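# Set jointed cable runway on three supports, one end high

## Task

Place the articulated cable runway so it rests on all three supports, sitting between each support's lugs, with one of its ends on the tallest support; then open the grippers and move the arms away. It only counts if the runway stays there without any robot holding it.

## Robot and tools

Robots: four identical i2rt Big YAM arms named arm1, arm2, arm3 and arm4. Each has six rotary joints, a two-finger gripper and a wrist camera (arm1_cam_wrist to arm4_cam_wrist). Two fixed room cameras, cam_high and cam_low, are not attached to any arm. With joints 1 and 6 at 0 and the hand level and pointing forward, the wrist camera rides on top of the hand looking toward the fingertips. Fully stretched, the hand is about 1.0 m from the joint-1 axis.

Frames: one shared scene frame, origin on the floor, +z up. The hand point is halfway between the fingertips; the hand's z axis runs along the fingers and its y axis is the direction the fingers open and close. Hand poses depend on each arm's foot pose, which is never printed.

execute_actions: argument "actions" is a list holding exactly one action, or empty (empty just reports state and images). The action is an object keyed by arm name; each arm gets a "joints" object. Every value is an absolute joint target, not an offset. Angles in radians, gripper in meters. Keys, ranges and done-tolerances: joint1_rad -2.879 to 2.879 (±0.045), rotates the whole arm about its foot, positive counter-clockwise seen from above, 0 is the foot's facing direction; joint2_rad 0 to 3.141 (±0.14), shoulder, 0 has the upper arm pointing back roughly horizontally, increasing lifts it up then forward; joint3_rad 0 to 3.019 (±0.09), elbow, 0 is fully folded, increasing opens it; joint4_rad -1.692 to 1.57 (±0.055), hand pitch, positive tips fingers up; joint5_rad -1.57 to 1.57 (±0.03), hand yaw sideways, positive toward the arm's right; joint6_rad -2.094 to 2.094 (±0.035), hand roll, positive clockwise viewed from behind the hand; gripper_m 0 to 0.093 (±0.003), fingertip gap, grip force roughly 50 to 62 N per pad, lower on some grippers. Any subset of arms and joints may be named; all named motions start at once and may finish at different times. Joints you omit can still be driving toward an earlier target. An unknown key or out-of-range value rejects the whole call and nothing moves. One action lasts at most 15 s. Joints move at different speeds, so the hand can sweep a wide path between postures. Optional "cameras" lists which images to return (names above, or "all"); omitted, null or ["all"] gives all, [] gives none, an unknown name rejects the call. The "pictures" line gives the image order.

wait: "seconds" 0 to 10. Commands nothing new; the scene keeps running and the same state and images come back.

zoom_image: "camera" (one of the six camera names) and "region" [x0, y0, x1, y1] in pixels, top-left origin, at most 504 by 504, applied to that camera's latest full image.

finished_scene: "scene" is the number of the scene being closed. It is final; the runway must already be resting on its own and stay so. Its result says whether the goal was met.

Reading results: joint_status describes how each motion of the last accepted action ended. "off_target": stopped short and may still be pushing. "contact_stop" or "time_out": the joint gives up its target and holds where it stopped, except that after time_out a joint may keep a target, possibly clipped to within 0.375, 0.375, 0.113, 0.225, 0.075, 0.3 rad (joints 1 to 6) of its position, and keeps pushing; it will move there if the obstruction clears. Send the reported position to relieve it. "joint command not followed" (often with a "cause:" line) means a safety check blocked that arm's joint targets, shown as "not_followed" per joint; the gripper part still runs, and the arm may retry the blocked targets on later actions until they pass. Empty calls never show this line. on_its_own lists what the call did not command; "held at" is the held target, not the current position. A joint carrying a load may sag. Tiny target changes may produce no motion. "MOTOR HOT" appears from 85 °C; at 100 °C an "OVER-TEMPERATURE FAULT" drops that arm's motors and gripper until cooled, and affected keys read "limit_stop_at_motor_heat" (resend the target; the gap does not prove contact). When a result reports a stop, the remaining execute_actions, wait and finished_scene calls in the same reply are skipped.

Cautions: the arms push on contact rather than stopping, and sustained hard pushing heats motors, so avoid it. Heat also builds while holding a load, including while you think, since the arms keep their last command between replies. Never press two robots hard together; that fails and ends the run, and a hard collision may too. No state line reports robot-robot contact, and the self/inter-arm check can be late and ignores fingers, gripper housings and wrist cameras. Contact between objects and robots is fine. Do not drop, slam or knock anything out of the work area or onto the floor. Arms act independently, so one stalled arm does not pause the others. Shorter robot motion time is better.

Each tool is called after "Call:" in YAML: its name, and indented under it one key for each argument.

## Session

Call:
execute_actions:
  actions: []

Scene clock: 0.00 s.
Motor temperatures (°C, as the motors report them): arm1=[22 20 24 22 24 24] | arm2=[25 25 26 24 22 22] | arm3=[22 23 23 22 23 23] | arm4=[24 24 21 23 22 24]
arm1.joint_positions: joint1_rad=-0.180 joint2_rad=+0.454 joint3_rad=+1.409 joint4_rad=-1.469 joint5_rad=+0.200 joint6_rad=-0.165 gripper_m=+0.095
arm1.joint_status: not commanded
arm1.hand: x=-0.9978 y=-0.2552 z=+1.4445 quat_wxyz=(-0.489, -0.028, -0.857, +0.161) (m; scene frame)
arm2.joint_positions: joint1_rad=-0.178 joint2_rad=+0.509 joint3_rad=+1.405 joint4_rad=-1.499 joint5_rad=+0.095 joint6_rad=+0.221 gripper_m=+0.094
arm2.joint_status: not commanded
arm2.hand: x=-0.1840 y=-0.5117 z=+1.4182 quat_wxyz=(-0.364, +0.442, -0.767, -0.289) (m; scene frame)
arm3.joint_positions: joint1_rad=-0.367 joint2_rad=+0.567 joint3_rad=+1.427 joint4_rad=-1.292 joint5_rad=-0.155 joint6_rad=-0.447 gripper_m=+0.094
arm3.joint_status: not commanded
arm3.hand: x=+0.2099 y=-0.4592 z=+1.4141 quat_wxyz=(-0.453, +0.684, -0.490, -0.293) (m; scene frame)
arm4.joint_positions: joint1_rad=+0.017 joint2_rad=+0.570 joint3_rad=+1.419 joint4_rad=-1.386 joint5_rad=-0.195 joint6_rad=+0.509 gripper_m=+0.094
arm4.joint_status: not commanded
arm4.hand: x=+0.9194 y=-0.1788 z=+1.4158 quat_wxyz=(-0.228, -0.860, +0.134, +0.437) (m; scene frame)
pictures: arm1_cam_wrist, arm2_cam_wrist, arm3_cam_wrist, arm4_cam_wrist, cam_high, cam_low
Images, in order (width x height): arm1_cam_wrist 616x616, arm2_cam_wrist 616x616, arm3_cam_wrist 616x616, arm4_cam_wrist 616x616, cam_high 896x504, cam_low 896x504.

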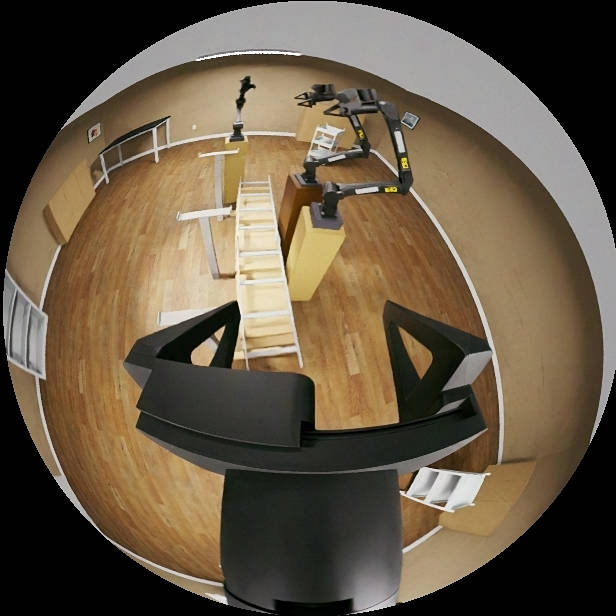

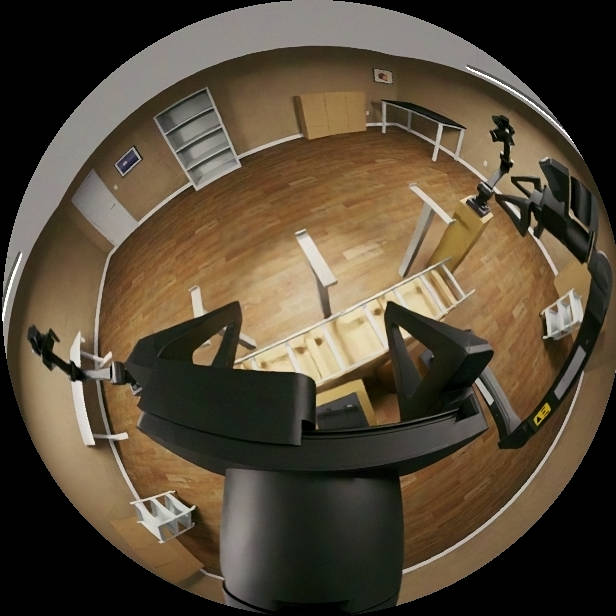

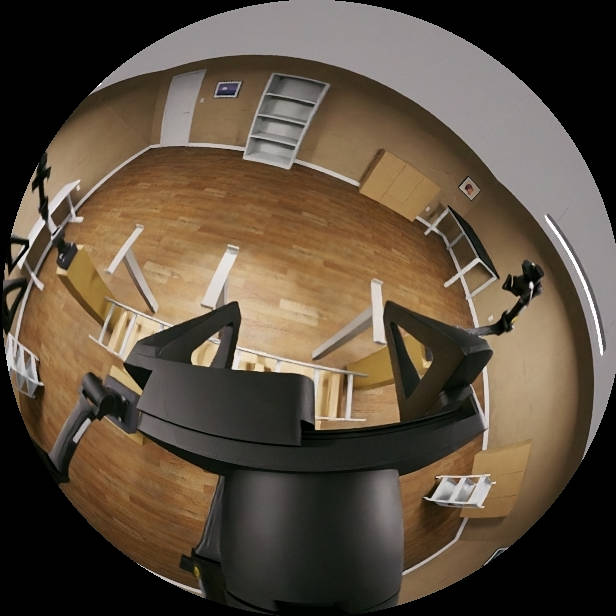

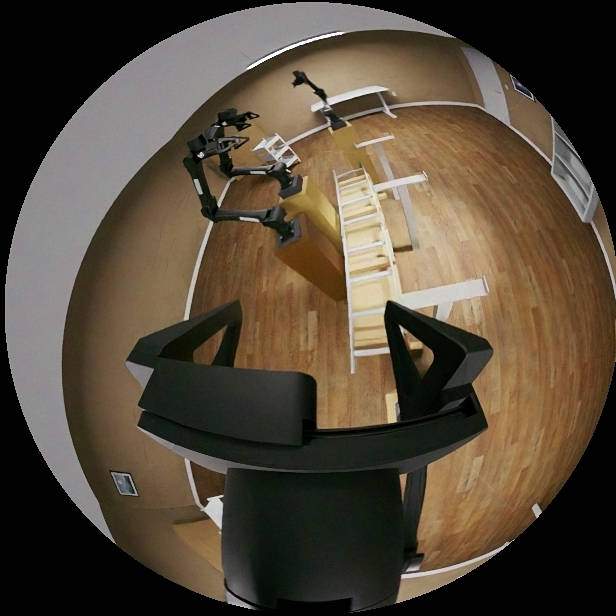

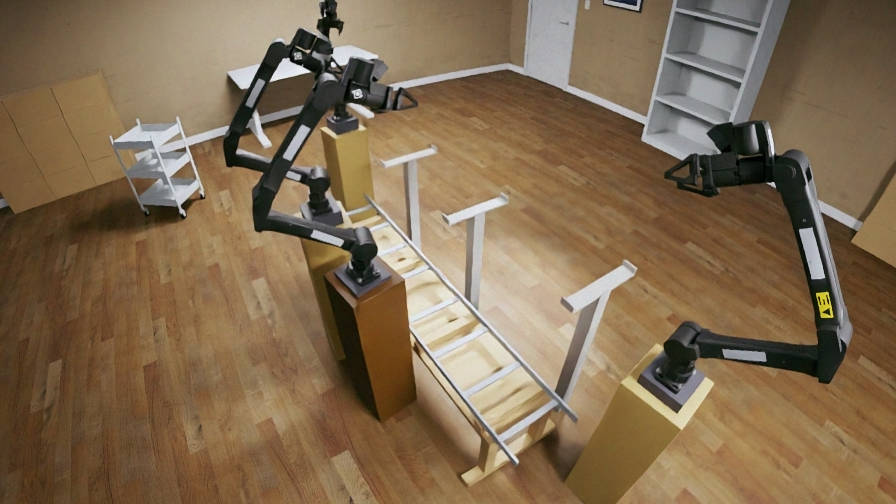

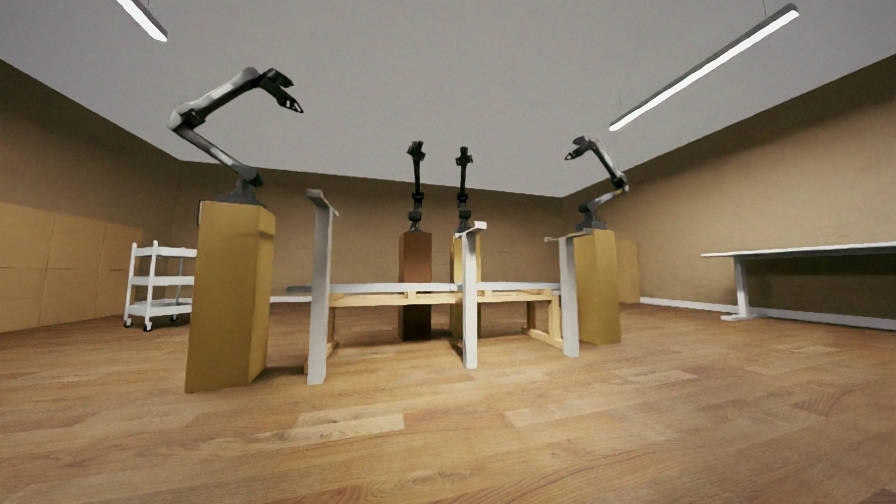

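Call:
execute_actions:
  actions:
    - {"arm1":{"joints":{"joint1_rad":0,"joint2_rad":1.5,"joint3_rad":1.2,"joint4_rad":-1.27,"joint5_rad":0,"joint6_rad":0}},"arm4":{"joints":{"joint1_rad":0,"joint2_rad":1.9,"joint3_rad":1.6,"joint4_rad":-1.27,"joint5_rad":0,"joint6_rad":0}},"arm2":{"joints":{"joint1_rad":0,"joint2_rad":1.5,"joint3_rad":0.9,"joint4_rad":-0.97,"joint5_rad":0,"joint6_rad":0}},"arm3":{"joints":{"joint1_rad":0,"joint2_rad":1.2,"joint3_rad":0.9,"joint4_rad":-1.27,"joint5_rad":0,"joint6_rad":0}}}

Scene clock: 9.23 s.
Motor temperatures (°C, as the motors report them): arm1=[22 21 25 23 24 24] | arm2=[25 25 28 24 22 22] | arm3=[22 23 25 22 23 23] | arm4=[24 24 23 23 22 24]
arm1.joint_positions: joint1_rad=-0.006 joint2_rad=+1.505 joint3_rad=+1.189 joint4_rad=-1.277 joint5_rad=+0.003 joint6_rad=-0.009 gripper_m=+0.095
arm1.joint_status: all done
arm1.hand: x=-0.7099 y=-0.1858 z=+1.0449 quat_wxyz=(+0.006, +0.032, -0.999, +0.008) (m; scene frame)
arm2.joint_positions: joint1_rad=-0.005 joint2_rad=+1.499 joint3_rad=+0.892 joint4_rad=-0.982 joint5_rad=+0.003 joint6_rad=+0.014 gripper_m=+0.094
arm2.joint_status: all done
arm2.hand: x=-0.2076 y=-0.2997 z=+0.9328 quat_wxyz=(+0.007, +0.671, -0.741, +0.011) (m; scene frame)
arm3.joint_positions: joint1_rad=-0.002 joint2_rad=+1.211 joint3_rad=+0.889 joint4_rad=-1.272 joint5_rad=-0.003 joint6_rad=-0.011 gripper_m=+0.094
arm3.joint_status: all done
arm3.hand: x=+0.1448 y=-0.3659 z=+0.9775 quat_wxyz=(+0.011, +0.760, -0.649, +0.009) (m; scene frame)
arm4.joint_positions: joint1_rad=+0.010 joint2_rad=+1.900 joint3_rad=+1.574 joint4_rad=-1.276 joint5_rad=-0.002 joint6_rad=+0.013 gripper_m=+0.094
arm4.joint_status: all done
arm4.hand: x=+0.5632 y=-0.1790 z=+0.9539 quat_wxyz=(-0.003, -0.999, -0.037, -0.024) (m; scene frame)
pictures: arm1_cam_wrist, arm2_cam_wrist, arm3_cam_wrist, arm4_cam_wrist, cam_high, cam_low
Images, in order (width x height): arm1_cam_wrist 616x616, arm2_cam_wrist 616x616, arm3_cam_wrist 616x616, arm4_cam_wrist 616x616, cam_high 896x504, cam_low 896x504.

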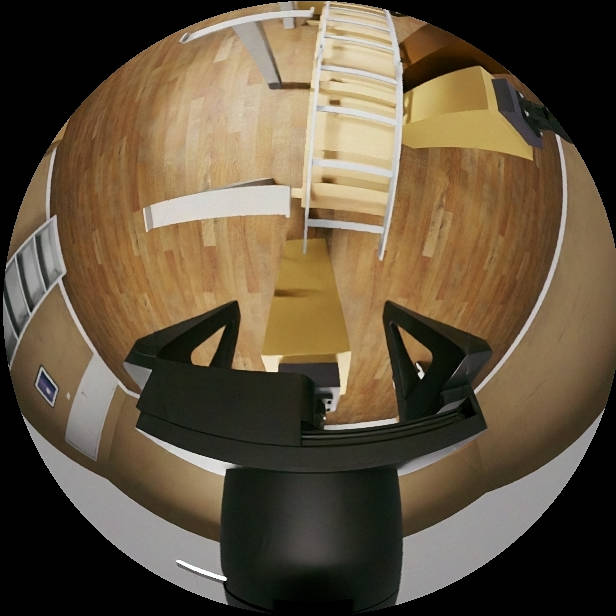

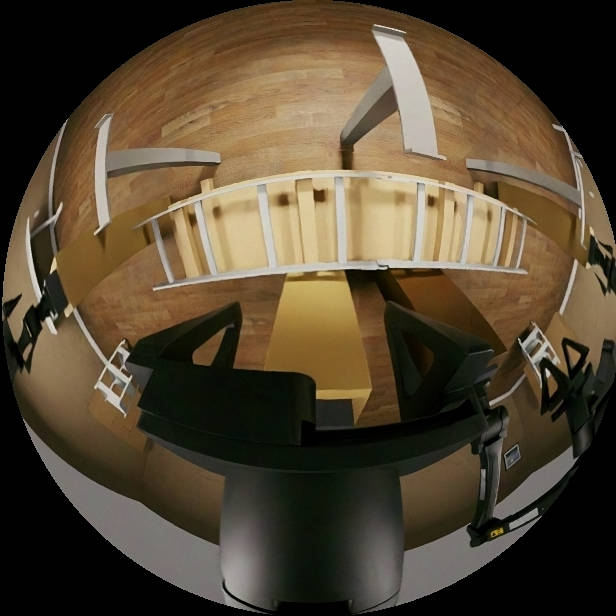

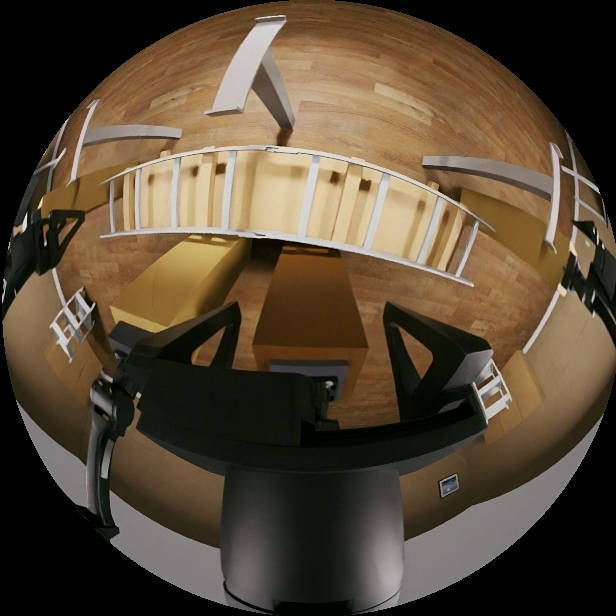

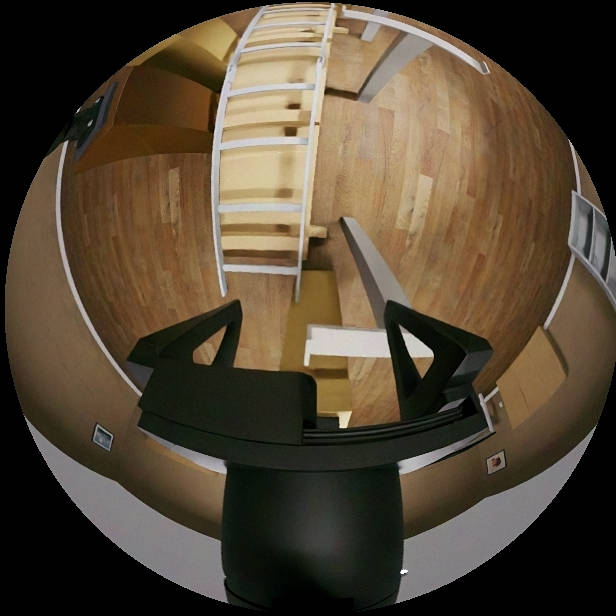

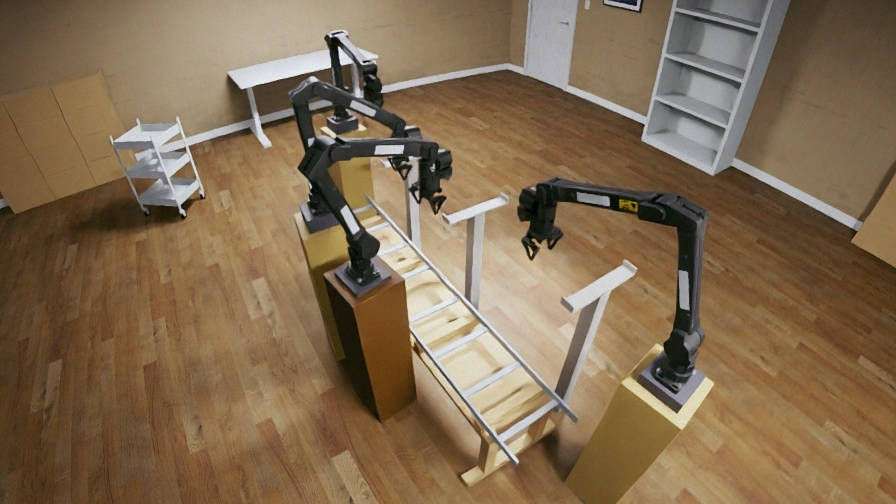

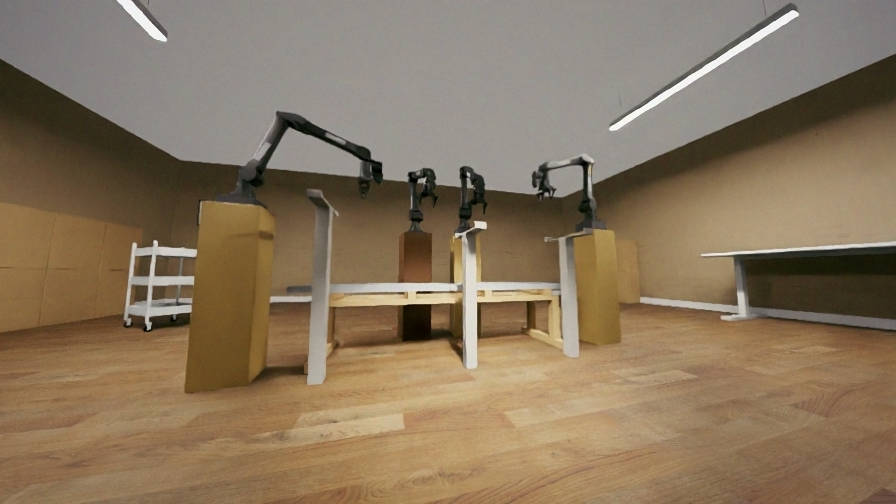

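Call:
execute_actions:
  actions:
    - {"arm1":{"joints":{"joint1_rad":-0.24,"joint2_rad":2.51,"joint3_rad":1.39,"joint4_rad":-0.45,"joint6_rad":1.33}},"arm4":{"joints":{"joint1_rad":0.26,"joint2_rad":2.45,"joint3_rad":1.39,"joint4_rad":-0.51,"joint6_rad":-1.31}},"arm2":{"joints":{"joint2_rad":2.37,"joint3_rad":0.9,"joint4_rad":-0.1}},"arm3":{"joints":{"joint2_rad":2.37,"joint3_rad":0.9,"joint4_rad":-0.1}}}

Scene clock: 32.47 s.
Motor temperatures (°C, as the motors report them): arm1=[22 22 28 22 24 24] | arm2=[25 26 29 24 22 22] | arm3=[22 24 27 22 23 23] | arm4=[24 26 25 23 22 24]
arm1.joint_positions: joint1_rad=-0.246 joint2_rad=+2.528 joint3_rad=+1.372 joint4_rad=-0.458 joint5_rad=+0.000 joint6_rad=+1.321 gripper_m=+0.095
arm1.joint_status: all done
arm1.hand: x=-0.6215 y=-0.3079 z=+0.5967 quat_wxyz=(+0.010, -0.683, -0.730, +0.012) (m; scene frame)
arm2.joint_positions: joint1_rad=-0.005 joint2_rad=+2.372 joint3_rad=+0.892 joint4_rad=-0.113 joint5_rad=+0.003 joint6_rad=+0.014 gripper_m=+0.094
arm2.joint_status: all done
arm2.hand: x=-0.2064 y=-0.3028 z=+0.6024 quat_wxyz=(+0.008, +0.671, -0.741, +0.012) (m; scene frame)
arm3.joint_positions: joint1_rad=-0.002 joint2_rad=+2.380 joint3_rad=+0.890 joint4_rad=-0.112 joint5_rad=-0.003 joint6_rad=-0.011 gripper_m=+0.094
arm3.joint_status: all done
arm3.hand: x=+0.1364 y=-0.3112 z=+0.5511 quat_wxyz=(+0.013, +0.760, -0.649, +0.012) (m; scene frame)
arm4.joint_positions: joint1_rad=+0.257 joint2_rad=+2.484 joint3_rad=+1.370 joint4_rad=-0.524 joint5_rad=-0.001 joint6_rad=-1.296 gripper_m=+0.094
arm4.joint_status: all done
arm4.hand: x=+0.6433 y=-0.3006 z=+0.5773 quat_wxyz=(-0.024, -0.685, -0.728, -0.033) (m; scene frame)
pictures: arm1_cam_wrist, arm2_cam_wrist, arm3_cam_wrist, arm4_cam_wrist, cam_high, cam_low
Images, in order (width x height): arm1_cam_wrist 616x616, arm2_cam_wrist 616x616, arm3_cam_wrist 616x616, arm4_cam_wrist 616x616, cam_high 896x504, cam_low 896x504.

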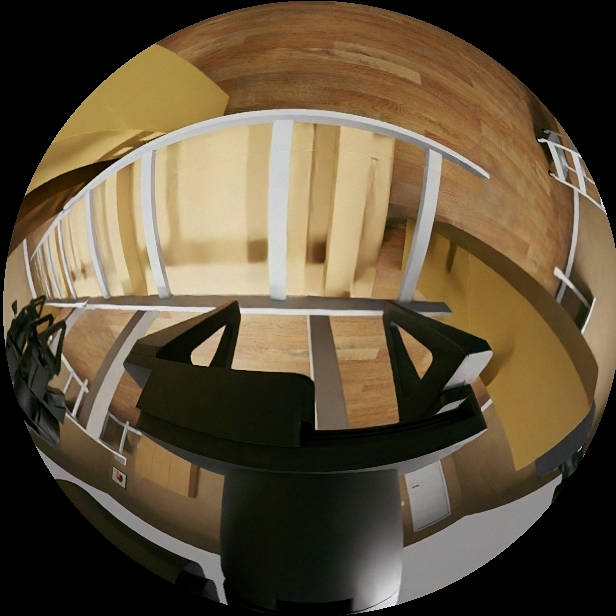

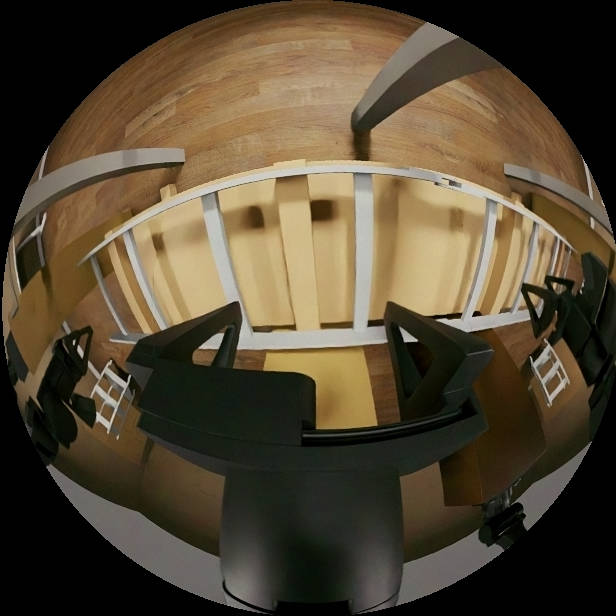

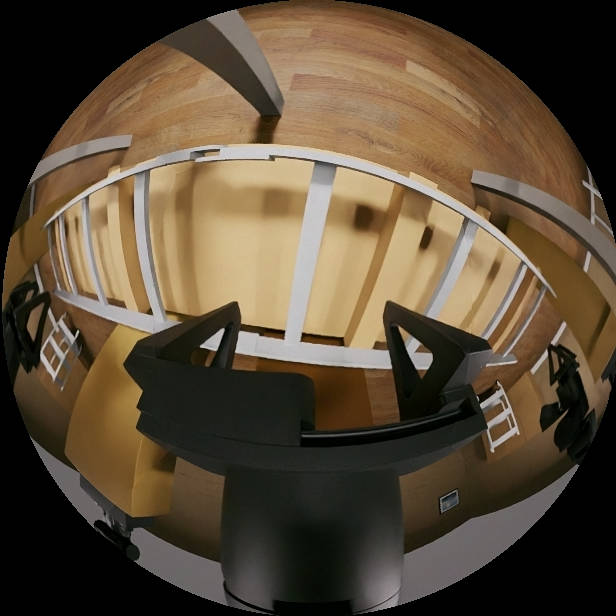

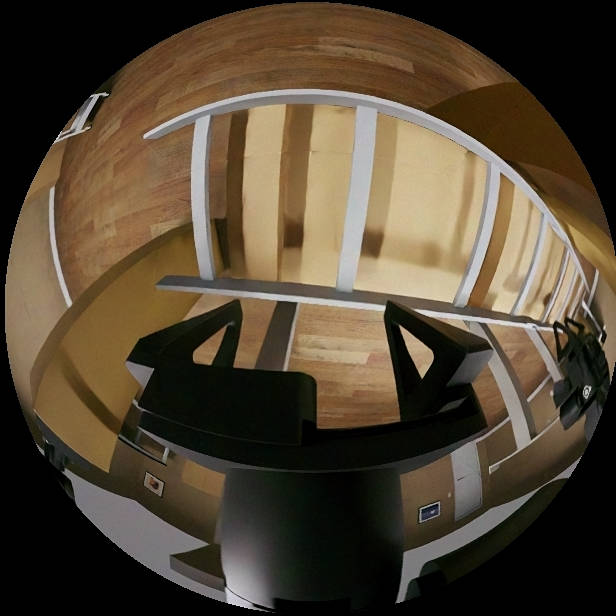

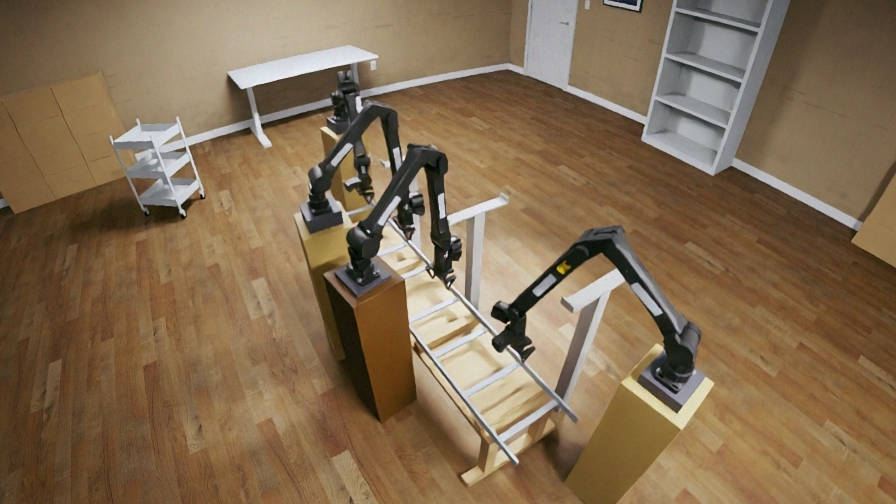

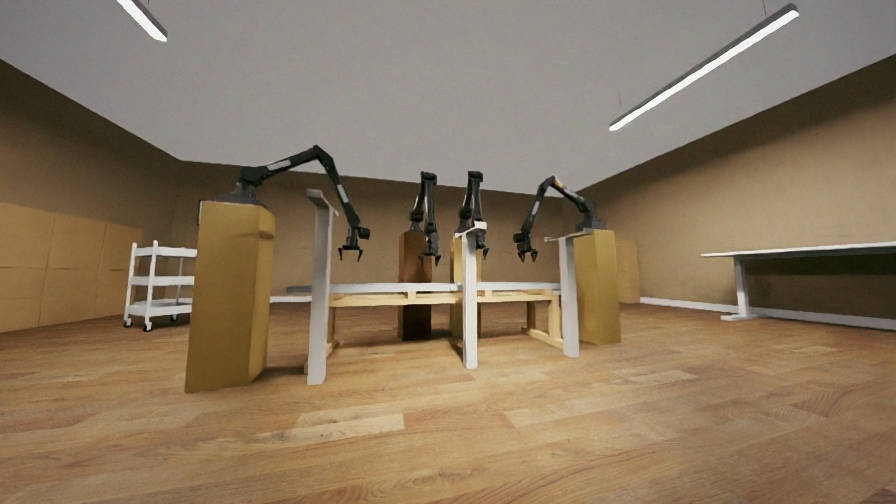

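Call:
execute_actions:
  actions:
    - {"arm1":{"joints":{"joint1_rad":-0.23,"joint2_rad":2.9,"joint3_rad":1.71,"joint4_rad":-0.38}},"arm4":{"joints":{"joint1_rad":0.23,"joint2_rad":2.85,"joint3_rad":1.73,"joint4_rad":-0.45}},"arm2":{"joints":{"joint1_rad":-0.23,"joint2_rad":2.85,"joint3_rad":1.18,"joint4_rad":0.1,"joint6_rad":-0.33}},"arm3":{"joints":{"joint2_rad":2.73,"joint3_rad":1.085,"joint4_rad":0.08,"joint6_rad":0.15}}}

Scene clock: 45.07 s.
Motor temperatures (°C, as the motors report them): arm1=[22 23 27 22 24 24] | arm2=[25 27 28 24 22 22] | arm3=[22 25 25 22 23 23] | arm4=[24 27 24 23 22 24]
arm1.joint_positions: joint1_rad=-0.241 joint2_rad=+2.923 joint3_rad=+1.692 joint4_rad=-0.380 joint5_rad=+0.000 joint6_rad=+1.322 gripper_m=+0.095
arm1.joint_status: all done
arm1.hand: x=-0.6098 y=-0.3088 z=+0.4395 quat_wxyz=(+0.009, -0.682, -0.731, +0.011) (m; scene frame)
arm2.joint_positions: joint1_rad=-0.231 joint2_rad=+2.861 joint3_rad=+1.175 joint4_rad=+0.097 joint5_rad=+0.003 joint6_rad=-0.316 gripper_m=+0.094
arm2.joint_status: all done
arm2.hand: x=-0.1283 y=-0.3344 z=+0.4285 quat_wxyz=(+0.008, +0.709, -0.705, +0.009) (m; scene frame)
arm3.joint_positions: joint1_rad=-0.002 joint2_rad=+2.746 joint3_rad=+1.079 joint4_rad=+0.074 joint5_rad=-0.003 joint6_rad=+0.140 gripper_m=+0.094
arm3.joint_status: all done
arm3.hand: x=+0.1380 y=-0.3227 z=+0.4225 quat_wxyz=(+0.010, +0.710, -0.705, +0.010) (m; scene frame)
arm4.joint_positions: joint1_rad=+0.235 joint2_rad=+2.877 joint3_rad=+1.710 joint4_rad=-0.454 joint5_rad=-0.001 joint6_rad=-1.298 gripper_m=+0.094
arm4.joint_status: all done
arm4.hand: x=+0.6159 y=-0.2993 z=+0.4237 quat_wxyz=(-0.020, -0.692, -0.721, -0.026) (m; scene frame)
pictures: arm1_cam_wrist, arm2_cam_wrist, arm3_cam_wrist, arm4_cam_wrist, cam_high, cam_low
Images, in order (width x height): arm1_cam_wrist 616x616, arm2_cam_wrist 616x616, arm3_cam_wrist 616x616, arm4_cam_wrist 616x616, cam_high 896x504, cam_low 896x504.

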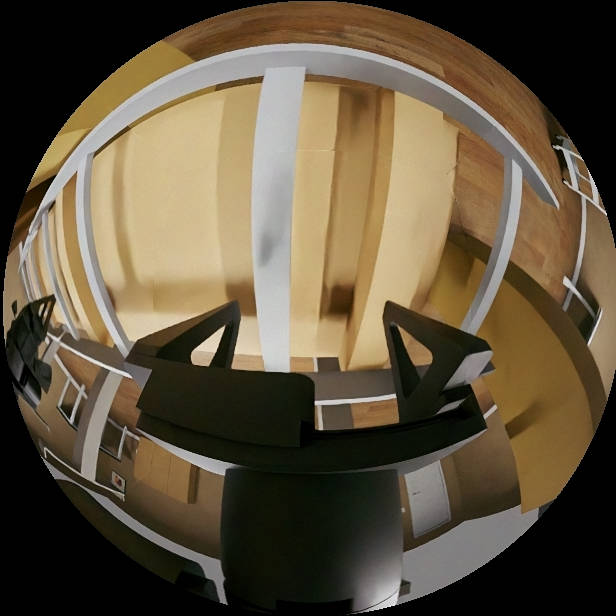

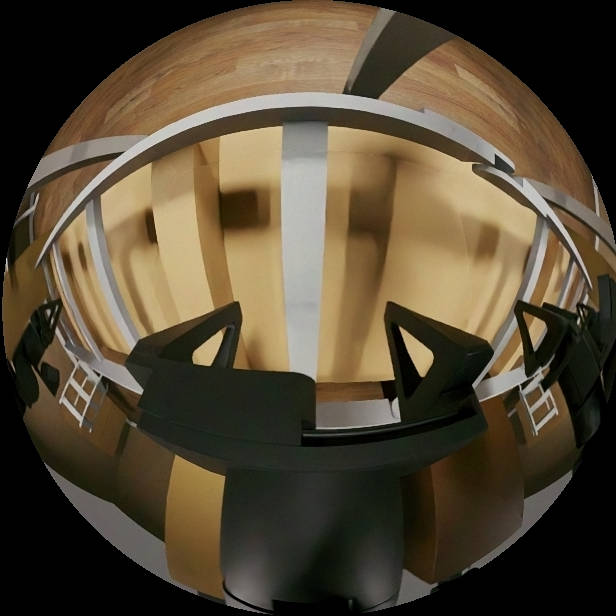

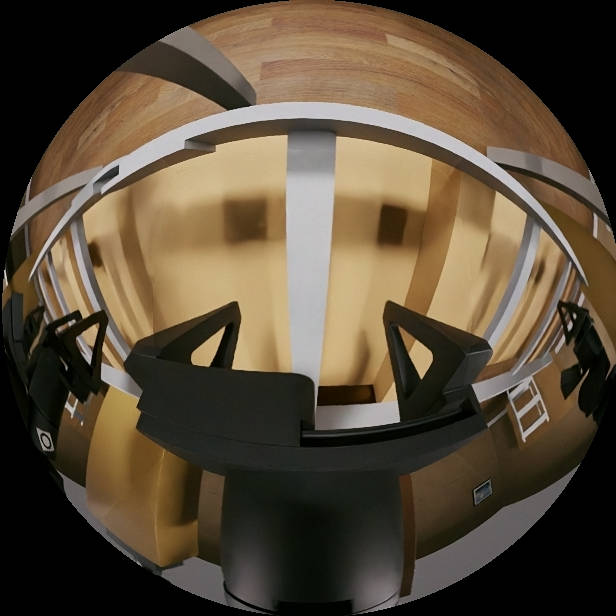

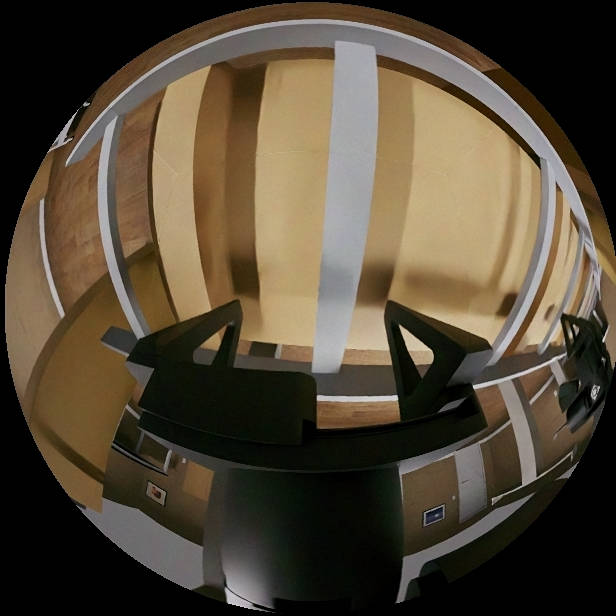

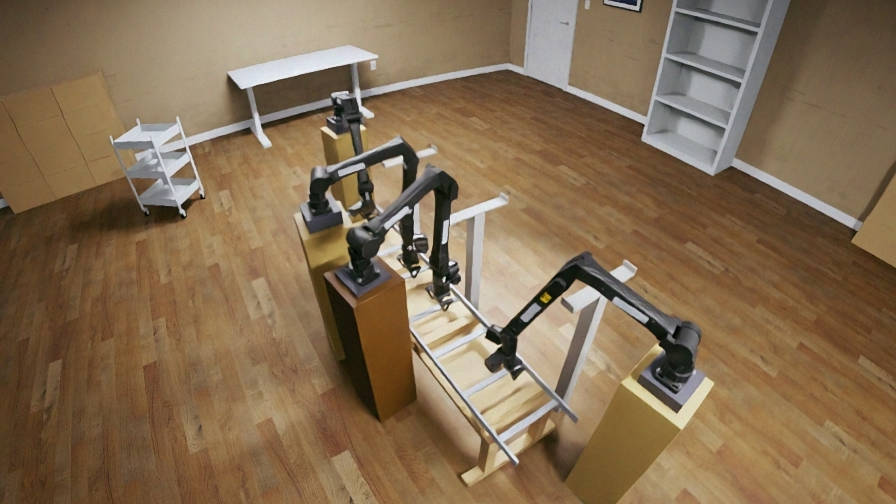

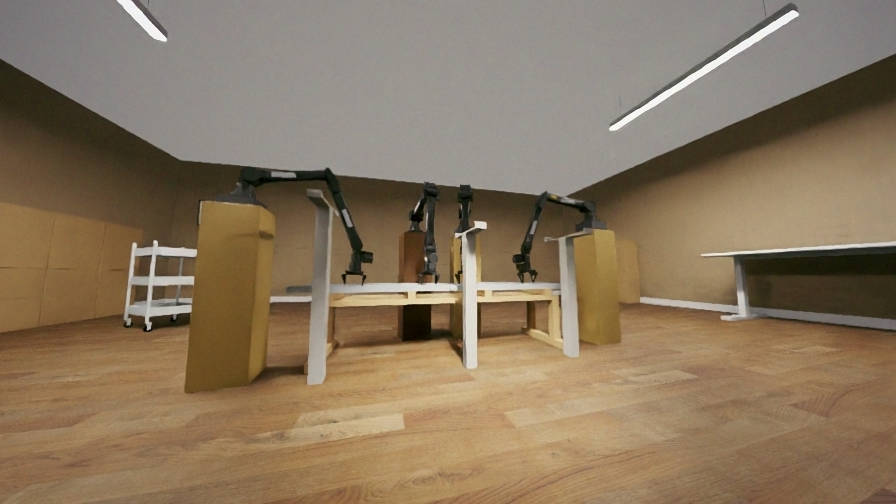

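Call:
execute_actions:
  actions:
    - {"arm1":{"joints":{"joint2_rad":3.05,"joint3_rad":1.89,"joint4_rad":-0.41}},"arm4":{"joints":{"joint2_rad":2.96,"joint3_rad":1.865,"joint4_rad":-0.48}},"arm2":{"joints":{"joint2_rad":2.97,"joint3_rad":1.28,"joint4_rad":0.12}},"arm3":{"joints":{"joint2_rad":2.83,"joint3_rad":1.155,"joint4_rad":0.11}}}
  cameras: []

Call:
execute_actions:
  actions:
    - {"arm1":{"joints":{"gripper_m":0}},"arm4":{"joints":{"gripper_m":0}},"arm2":{"joints":{"gripper_m":0}},"arm3":{"joints":{"gripper_m":0}}}
  cameras: ["cam_low","arm1_cam_wrist","arm4_cam_wrist"]

Scene clock: 54.13 s.
Motor temperatures (°C, as the motors report them): arm1=[22 24 26 22 24 24] | arm2=[25 27 27 24 22 22] | arm3=[22 25 25 22 23 23] | arm4=[24 28 24 23 22 24]
arm1.joint_positions: joint1_rad=-0.241 joint2_rad=+3.048 joint3_rad=+1.870 joint4_rad=-0.404 joint5_rad=+0.000 joint6_rad=+1.322 gripper_m=+0.095
arm1.joint_status: all done
arm1.hand: x=-0.5853 y=-0.3136 z=+0.3987 quat_wxyz=(-0.003, -0.682, -0.731, +0.004) (m; scene frame)
arm2.joint_positions: joint1_rad=-0.231 joint2_rad=+2.972 joint3_rad=+1.282 joint4_rad=+0.114 joint5_rad=+0.003 joint6_rad=-0.316 gripper_m=+0.094
arm2.joint_status: all done
arm2.hand: x=-0.1269 y=-0.3307 z=+0.3863 quat_wxyz=(+0.002, +0.709, -0.705, +0.006) (m; scene frame)
arm3.joint_positions: joint1_rad=-0.002 joint2_rad=+2.839 joint3_rad=+1.157 joint4_rad=+0.104 joint5_rad=-0.003 joint6_rad=+0.140 gripper_m=+0.094
arm3.joint_status: all done
arm3.hand: x=+0.1373 y=-0.3186 z=+0.3879 quat_wxyz=(+0.005, +0.710, -0.705, +0.004) (m; scene frame)
arm4.joint_positions: joint1_rad=+0.235 joint2_rad=+2.942 joint3_rad=+1.841 joint4_rad=-0.469 joint5_rad=-0.001 joint6_rad=-1.298 gripper_m=+0.094
arm4.joint_status: all done
arm4.hand: x=+0.5810 y=-0.3108 z=+0.4085 quat_wxyz=(-0.008, -0.693, -0.721, -0.003) (m; scene frame)
pictures: none
No camera images: the call's "cameras" was empty. Leave "cameras" out to get every camera's image.

Scene clock: 54.87 s.
Motor temperatures (°C, as the motors report them): arm1=[22 24 26 22 24 24] | arm2=[25 27 27 24 22 22] | arm3=[22 25 25 22 23 23] | arm4=[24 28 24 23 22 24]
arm1.joint_positions: joint1_rad=-0.240 joint2_rad=+3.049 joint3_rad=+1.875 joint4_rad=-0.401 joint5_rad=-0.002 joint6_rad=+1.340 gripper_m=+0.025
arm1.joint_status: gripper_m off_target (ended at +0.025, target +0.000)
arm1.hand: x=-0.5821 y=-0.3137 z=+0.3988 quat_wxyz=(-0.005, -0.689, -0.725, +0.001) (m; scene frame)
arm2.joint_positions: joint1_rad=-0.218 joint2_rad=+2.973 joint3_rad=+1.279 joint4_rad=+0.114 joint5_rad=-0.018 joint6_rad=-0.299 gripper_m=+0.024
arm2.joint_status: gripper_m off_target (ended at +0.024, target +0.000)
arm2.hand: x=-0.1354 y=-0.3307 z=+0.3859 quat_wxyz=(+0.009, +0.707, -0.707, -0.002) (m; scene frame)
arm3.joint_positions: joint1_rad=+0.000 joint2_rad=+2.840 joint3_rad=+1.157 joint4_rad=+0.105 joint5_rad=-0.010 joint6_rad=+0.155 gripper_m=+0.024
arm3.joint_status: gripper_m off_target (ended at +0.024, target +0.000)
arm3.hand: x=+0.1355 y=-0.3189 z=+0.3876 quat_wxyz=(+0.008, +0.705, -0.709, +0.001) (m; scene frame)
arm4.joint_positions: joint1_rad=+0.239 joint2_rad=+2.946 joint3_rad=+1.831 joint4_rad=-0.509 joint5_rad=-0.011 joint6_rad=-1.295 gripper_m=+0.024
arm4.joint_status: gripper_m off_target (ended at +0.024, target +0.000)
arm4.hand: x=+0.5993 y=-0.3086 z=+0.4053 quat_wxyz=(-0.025, -0.692, -0.721, -0.025) (m; scene frame)
pictures: arm1_cam_wrist, arm4_cam_wrist, cam_low
Images, in order (width x height): arm1_cam_wrist 616x616, arm4_cam_wrist 616x616, cam_low 896x504.

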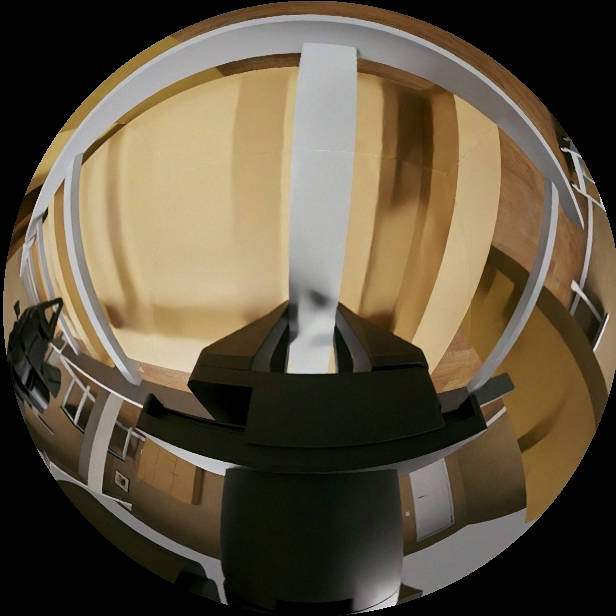

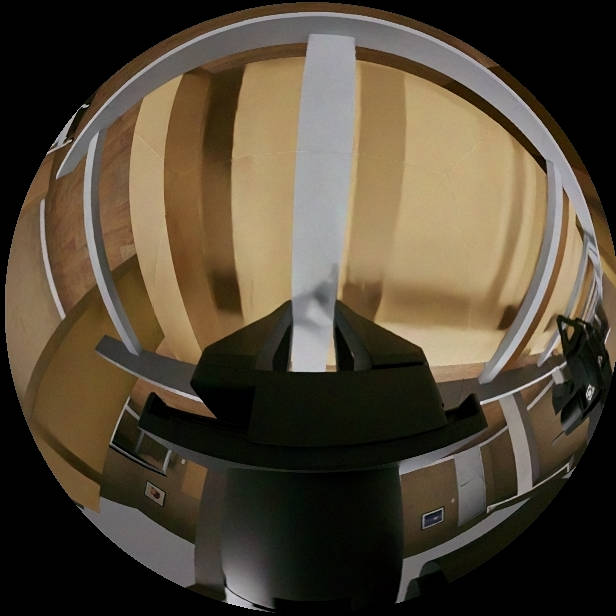

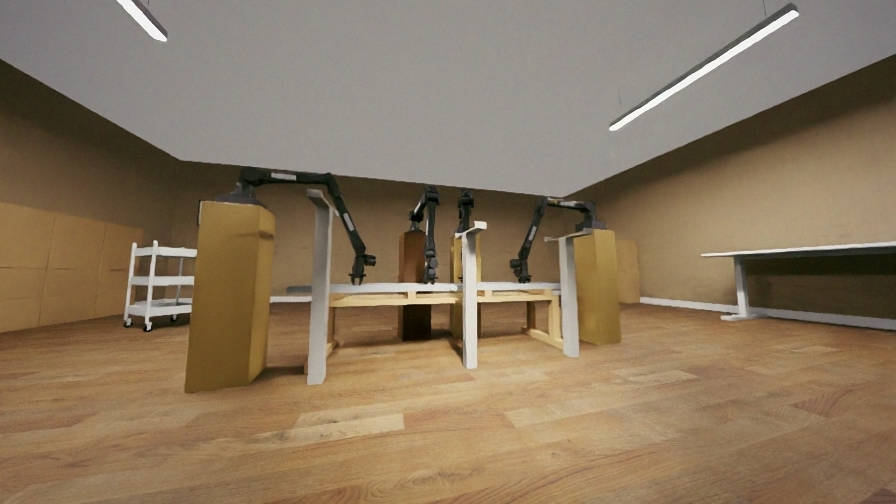

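Call:
execute_actions:
  actions:
    - {"arm1":{"joints":{"joint2_rad":2.65,"joint3_rad":1.54,"joint4_rad":-0.45}},"arm4":{"joints":{"joint2_rad":2.55,"joint3_rad":1.47,"joint4_rad":-0.49}},"arm2":{"joints":{"joint2_rad":2.53,"joint3_rad":0.99,"joint4_rad":-0.03}},"arm3":{"joints":{"joint2_rad":2.39,"joint3_rad":0.93,"joint4_rad":-0.11}}}
  cameras: []

Call:
execute_actions:
  actions:
    - {"arm1":{"joints":{"joint2_rad":2.32,"joint3_rad":1.41,"joint4_rad":-0.66}},"arm4":{"joints":{"joint2_rad":2.22,"joint3_rad":1.38,"joint4_rad":-0.73}},"arm2":{"joints":{"joint2_rad":2.06,"joint3_rad":0.84,"joint4_rad":-0.35}},"arm3":{"joints":{"joint2_rad":1.92,"joint3_rad":0.83,"joint4_rad":-0.48}}}
  cameras: ["cam_low","cam_high"]

Scene clock: 68.80 s.
Motor temperatures (°C, as the motors report them): arm1=[22 25 26 22 24 24] | arm2=[25 28 27 24 22 22] | arm3=[22 26 24 22 23 23] | arm4=[24 28 24 23 22 24]
arm1.joint_positions: joint1_rad=-0.227 joint2_rad=+2.706 joint3_rad=+1.560 joint4_rad=-0.402 joint5_rad=-0.024 joint6_rad=+1.347 gripper_m=+0.025
arm1.joint_status: all done
arm1.hand: x=-0.5765 y=-0.3021 z=+0.5339 quat_wxyz=(-0.010, -0.686, -0.727, -0.016) (m; scene frame)
arm2.joint_positions: joint1_rad=-0.220 joint2_rad=+2.574 joint3_rad=+0.999 joint4_rad=-0.008 joint5_rad=-0.003 joint6_rad=-0.304 gripper_m=+0.024
arm2.joint_status: all done
arm2.hand: x=-0.1285 y=-0.3158 z=+0.5325 quat_wxyz=(+0.007, +0.709, -0.706, +0.005) (m; scene frame)
arm3.joint_positions: joint1_rad=-0.016 joint2_rad=+2.439 joint3_rad=+0.937 joint4_rad=-0.091 joint5_rad=-0.005 joint6_rad=+0.144 gripper_m=+0.024
arm3.joint_status: all done
arm3.hand: x=+0.1399 y=-0.3015 z=+0.5313 quat_wxyz=(+0.011, +0.703, -0.711, +0.009) (m; scene frame)
arm4.joint_positions: joint1_rad=+0.215 joint2_rad=+2.625 joint3_rad=+1.494 joint4_rad=-0.440 joint5_rad=+0.013 joint6_rad=-1.311 gripper_m=+0.024
arm4.joint_status: all done
arm4.hand: x=+0.6058 y=-0.2872 z=+0.5235 quat_wxyz=(-0.002, -0.695, -0.719, -0.007) (m; scene frame)
pictures: none
No camera images: the call's "cameras" was empty. Leave "cameras" out to get every camera's image.

Scene clock: 69.97 s.
Motor temperatures (°C, as the motors report them): arm1=[22 25 26 23 25 24] | arm2=[25 28 27 24 22 22] | arm3=[22 26 24 22 23 23] | arm4=[24 28 24 23 22 24]
arm1.joint_positions: joint1_rad=-0.229 joint2_rad=+2.375 joint3_rad=+1.411 joint4_rad=-0.611 joint5_rad=-0.029 joint6_rad=+1.344 gripper_m=+0.025
arm1.joint_status: all done
arm1.hand: x=-0.5763 y=-0.3013 z=+0.6839 quat_wxyz=(+0.002, -0.686, -0.728, -0.011) (m; scene frame)
arm2.joint_positions: joint1_rad=-0.219 joint2_rad=+2.121 joint3_rad=+0.831 joint4_rad=-0.322 joint5_rad=+0.005 joint6_rad=-0.304 gripper_m=+0.024
arm2.joint_status: all done
arm2.hand: x=-0.1277 y=-0.3147 z=+0.6890 quat_wxyz=(+0.018, +0.709, -0.705, +0.015) (m; scene frame)
arm3.joint_positions: joint1_rad=-0.017 joint2_rad=+1.984 joint3_rad=+0.821 joint4_rad=-0.456 joint5_rad=-0.010 joint6_rad=+0.143 gripper_m=+0.024
arm3.joint_status: all done
arm3.hand: x=+0.1394 y=-0.3004 z=+0.6885 quat_wxyz=(+0.020, +0.703, -0.711, +0.018) (m; scene frame)
arm4.joint_positions: joint1_rad=+0.220 joint2_rad=+2.298 joint3_rad=+1.377 joint4_rad=-0.682 joint5_rad=+0.013 joint6_rad=-1.311 gripper_m=+0.024
arm4.joint_status: all done
arm4.hand: x=+0.6038 y=-0.2894 z=+0.6750 quat_wxyz=(-0.010, -0.693, -0.721, -0.021) (m; scene frame)
pictures: cam_high, cam_low
Images, in order (width x height): cam_high 896x504, cam_low 896x504.

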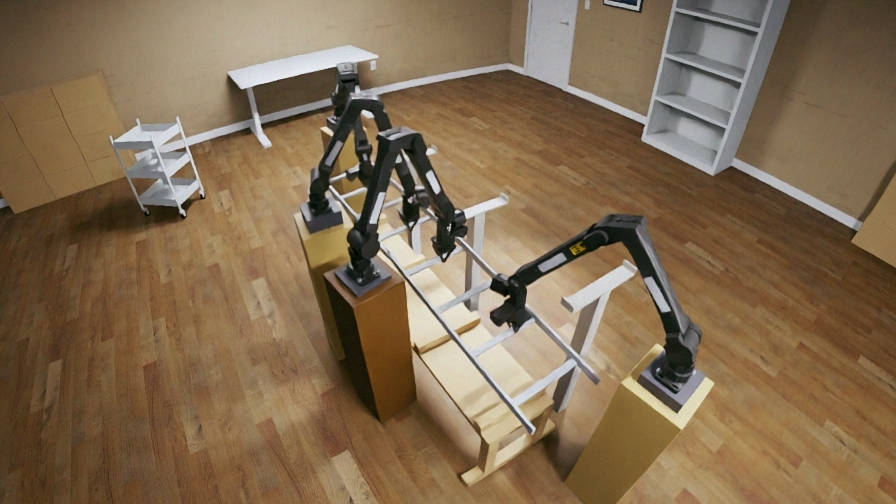

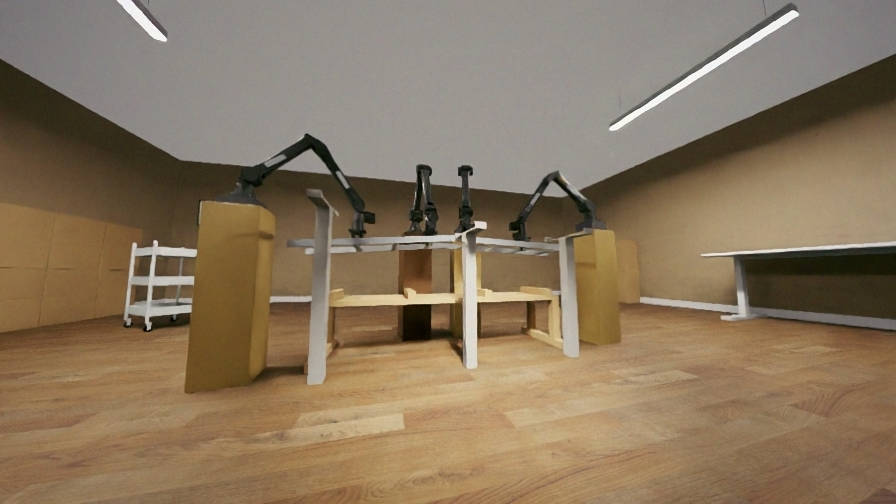

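Call:
execute_actions:
  actions:
    - {"arm1":{"joints":{"joint1_rad":-0.27,"joint2_rad":2.05,"joint3_rad":1.42,"joint4_rad":-0.94}},"arm4":{"joints":{"joint1_rad":0.29,"joint2_rad":1.96,"joint3_rad":1.43,"joint4_rad":-1.04}},"arm2":{"joints":{"joint2_rad":1.6,"joint3_rad":0.83,"joint4_rad":-0.8}},"arm3":{"joints":{"joint2_rad":1.5,"joint3_rad":0.86,"joint4_rad":-0.93}}}
  cameras: ["cam_high"]

Call:
execute_actions:
  actions:
    - {"arm1":{"joints":{"joint2_rad":1.87,"joint3_rad":1.56,"joint4_rad":-1.26}},"arm4":{"joints":{"joint2_rad":1.8,"joint3_rad":1.63,"joint4_rad":-1.4}},"arm2":{"joints":{"joint2_rad":1.36,"joint3_rad":1.03,"joint4_rad":-1.24}},"arm3":{"joints":{"joint2_rad":1.3,"joint3_rad":1.11,"joint4_rad":-1.38}}}

Scene clock: 77.67 s.
Motor temperatures (°C, as the motors report them): arm1=[22 26 26 23 26 24] | arm2=[25 28 27 24 22 22] | arm3=[22 26 25 22 23 23] | arm4=[24 29 24 23 22 24]
arm1.joint_positions: joint1_rad=-0.258 joint2_rad=+2.091 joint3_rad=+1.407 joint4_rad=-0.888 joint5_rad=-0.030 joint6_rad=+1.333 gripper_m=+0.025
arm1.joint_status: all done
arm1.hand: x=-0.5748 y=-0.3164 z=+0.8373 quat_wxyz=(+0.001, -0.692, -0.722, -0.012) (m; scene frame)
arm2.joint_positions: joint1_rad=-0.230 joint2_rad=+1.659 joint3_rad=+0.796 joint4_rad=-0.760 joint5_rad=+0.029 joint6_rad=-0.305 gripper_m=+0.024
arm2.joint_status: all done
arm2.hand: x=-0.1255 y=-0.3307 z=+0.8500 quat_wxyz=(+0.017, +0.705, -0.708, +0.028) (m; scene frame)
arm3.joint_positions: joint1_rad=-0.017 joint2_rad=+1.537 joint3_rad=+0.821 joint4_rad=-0.891 joint5_rad=-0.019 joint6_rad=+0.146 gripper_m=+0.024
arm3.joint_status: all done
arm3.hand: x=+0.1406 y=-0.3190 z=+0.8499 quat_wxyz=(+0.020, +0.702, -0.712, +0.010) (m; scene frame)
arm4.joint_positions: joint1_rad=+0.263 joint2_rad=+2.020 joint3_rad=+1.396 joint4_rad=-0.971 joint5_rad=+0.015 joint6_rad=-1.282 gripper_m=+0.024
arm4.joint_status: joint4_rad time_out (moved -0.289 of -0.358); the others done
arm4.on_its_own: joint4_rad reads -0.971 and still pushes toward -1.040 since a time_out
arm4.hand: x=+0.6048 y=-0.3118 z=+0.8297 quat_wxyz=(-0.007, -0.688, -0.725, -0.018) (m; scene frame)
pictures: cam_high
Images, in order (width x height): cam_high 896x504.

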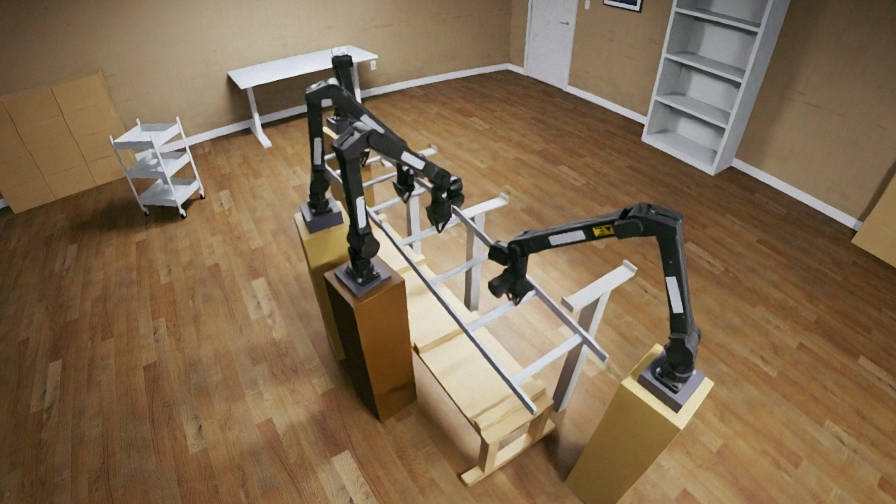

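not run: a stop came earlier in this reply.


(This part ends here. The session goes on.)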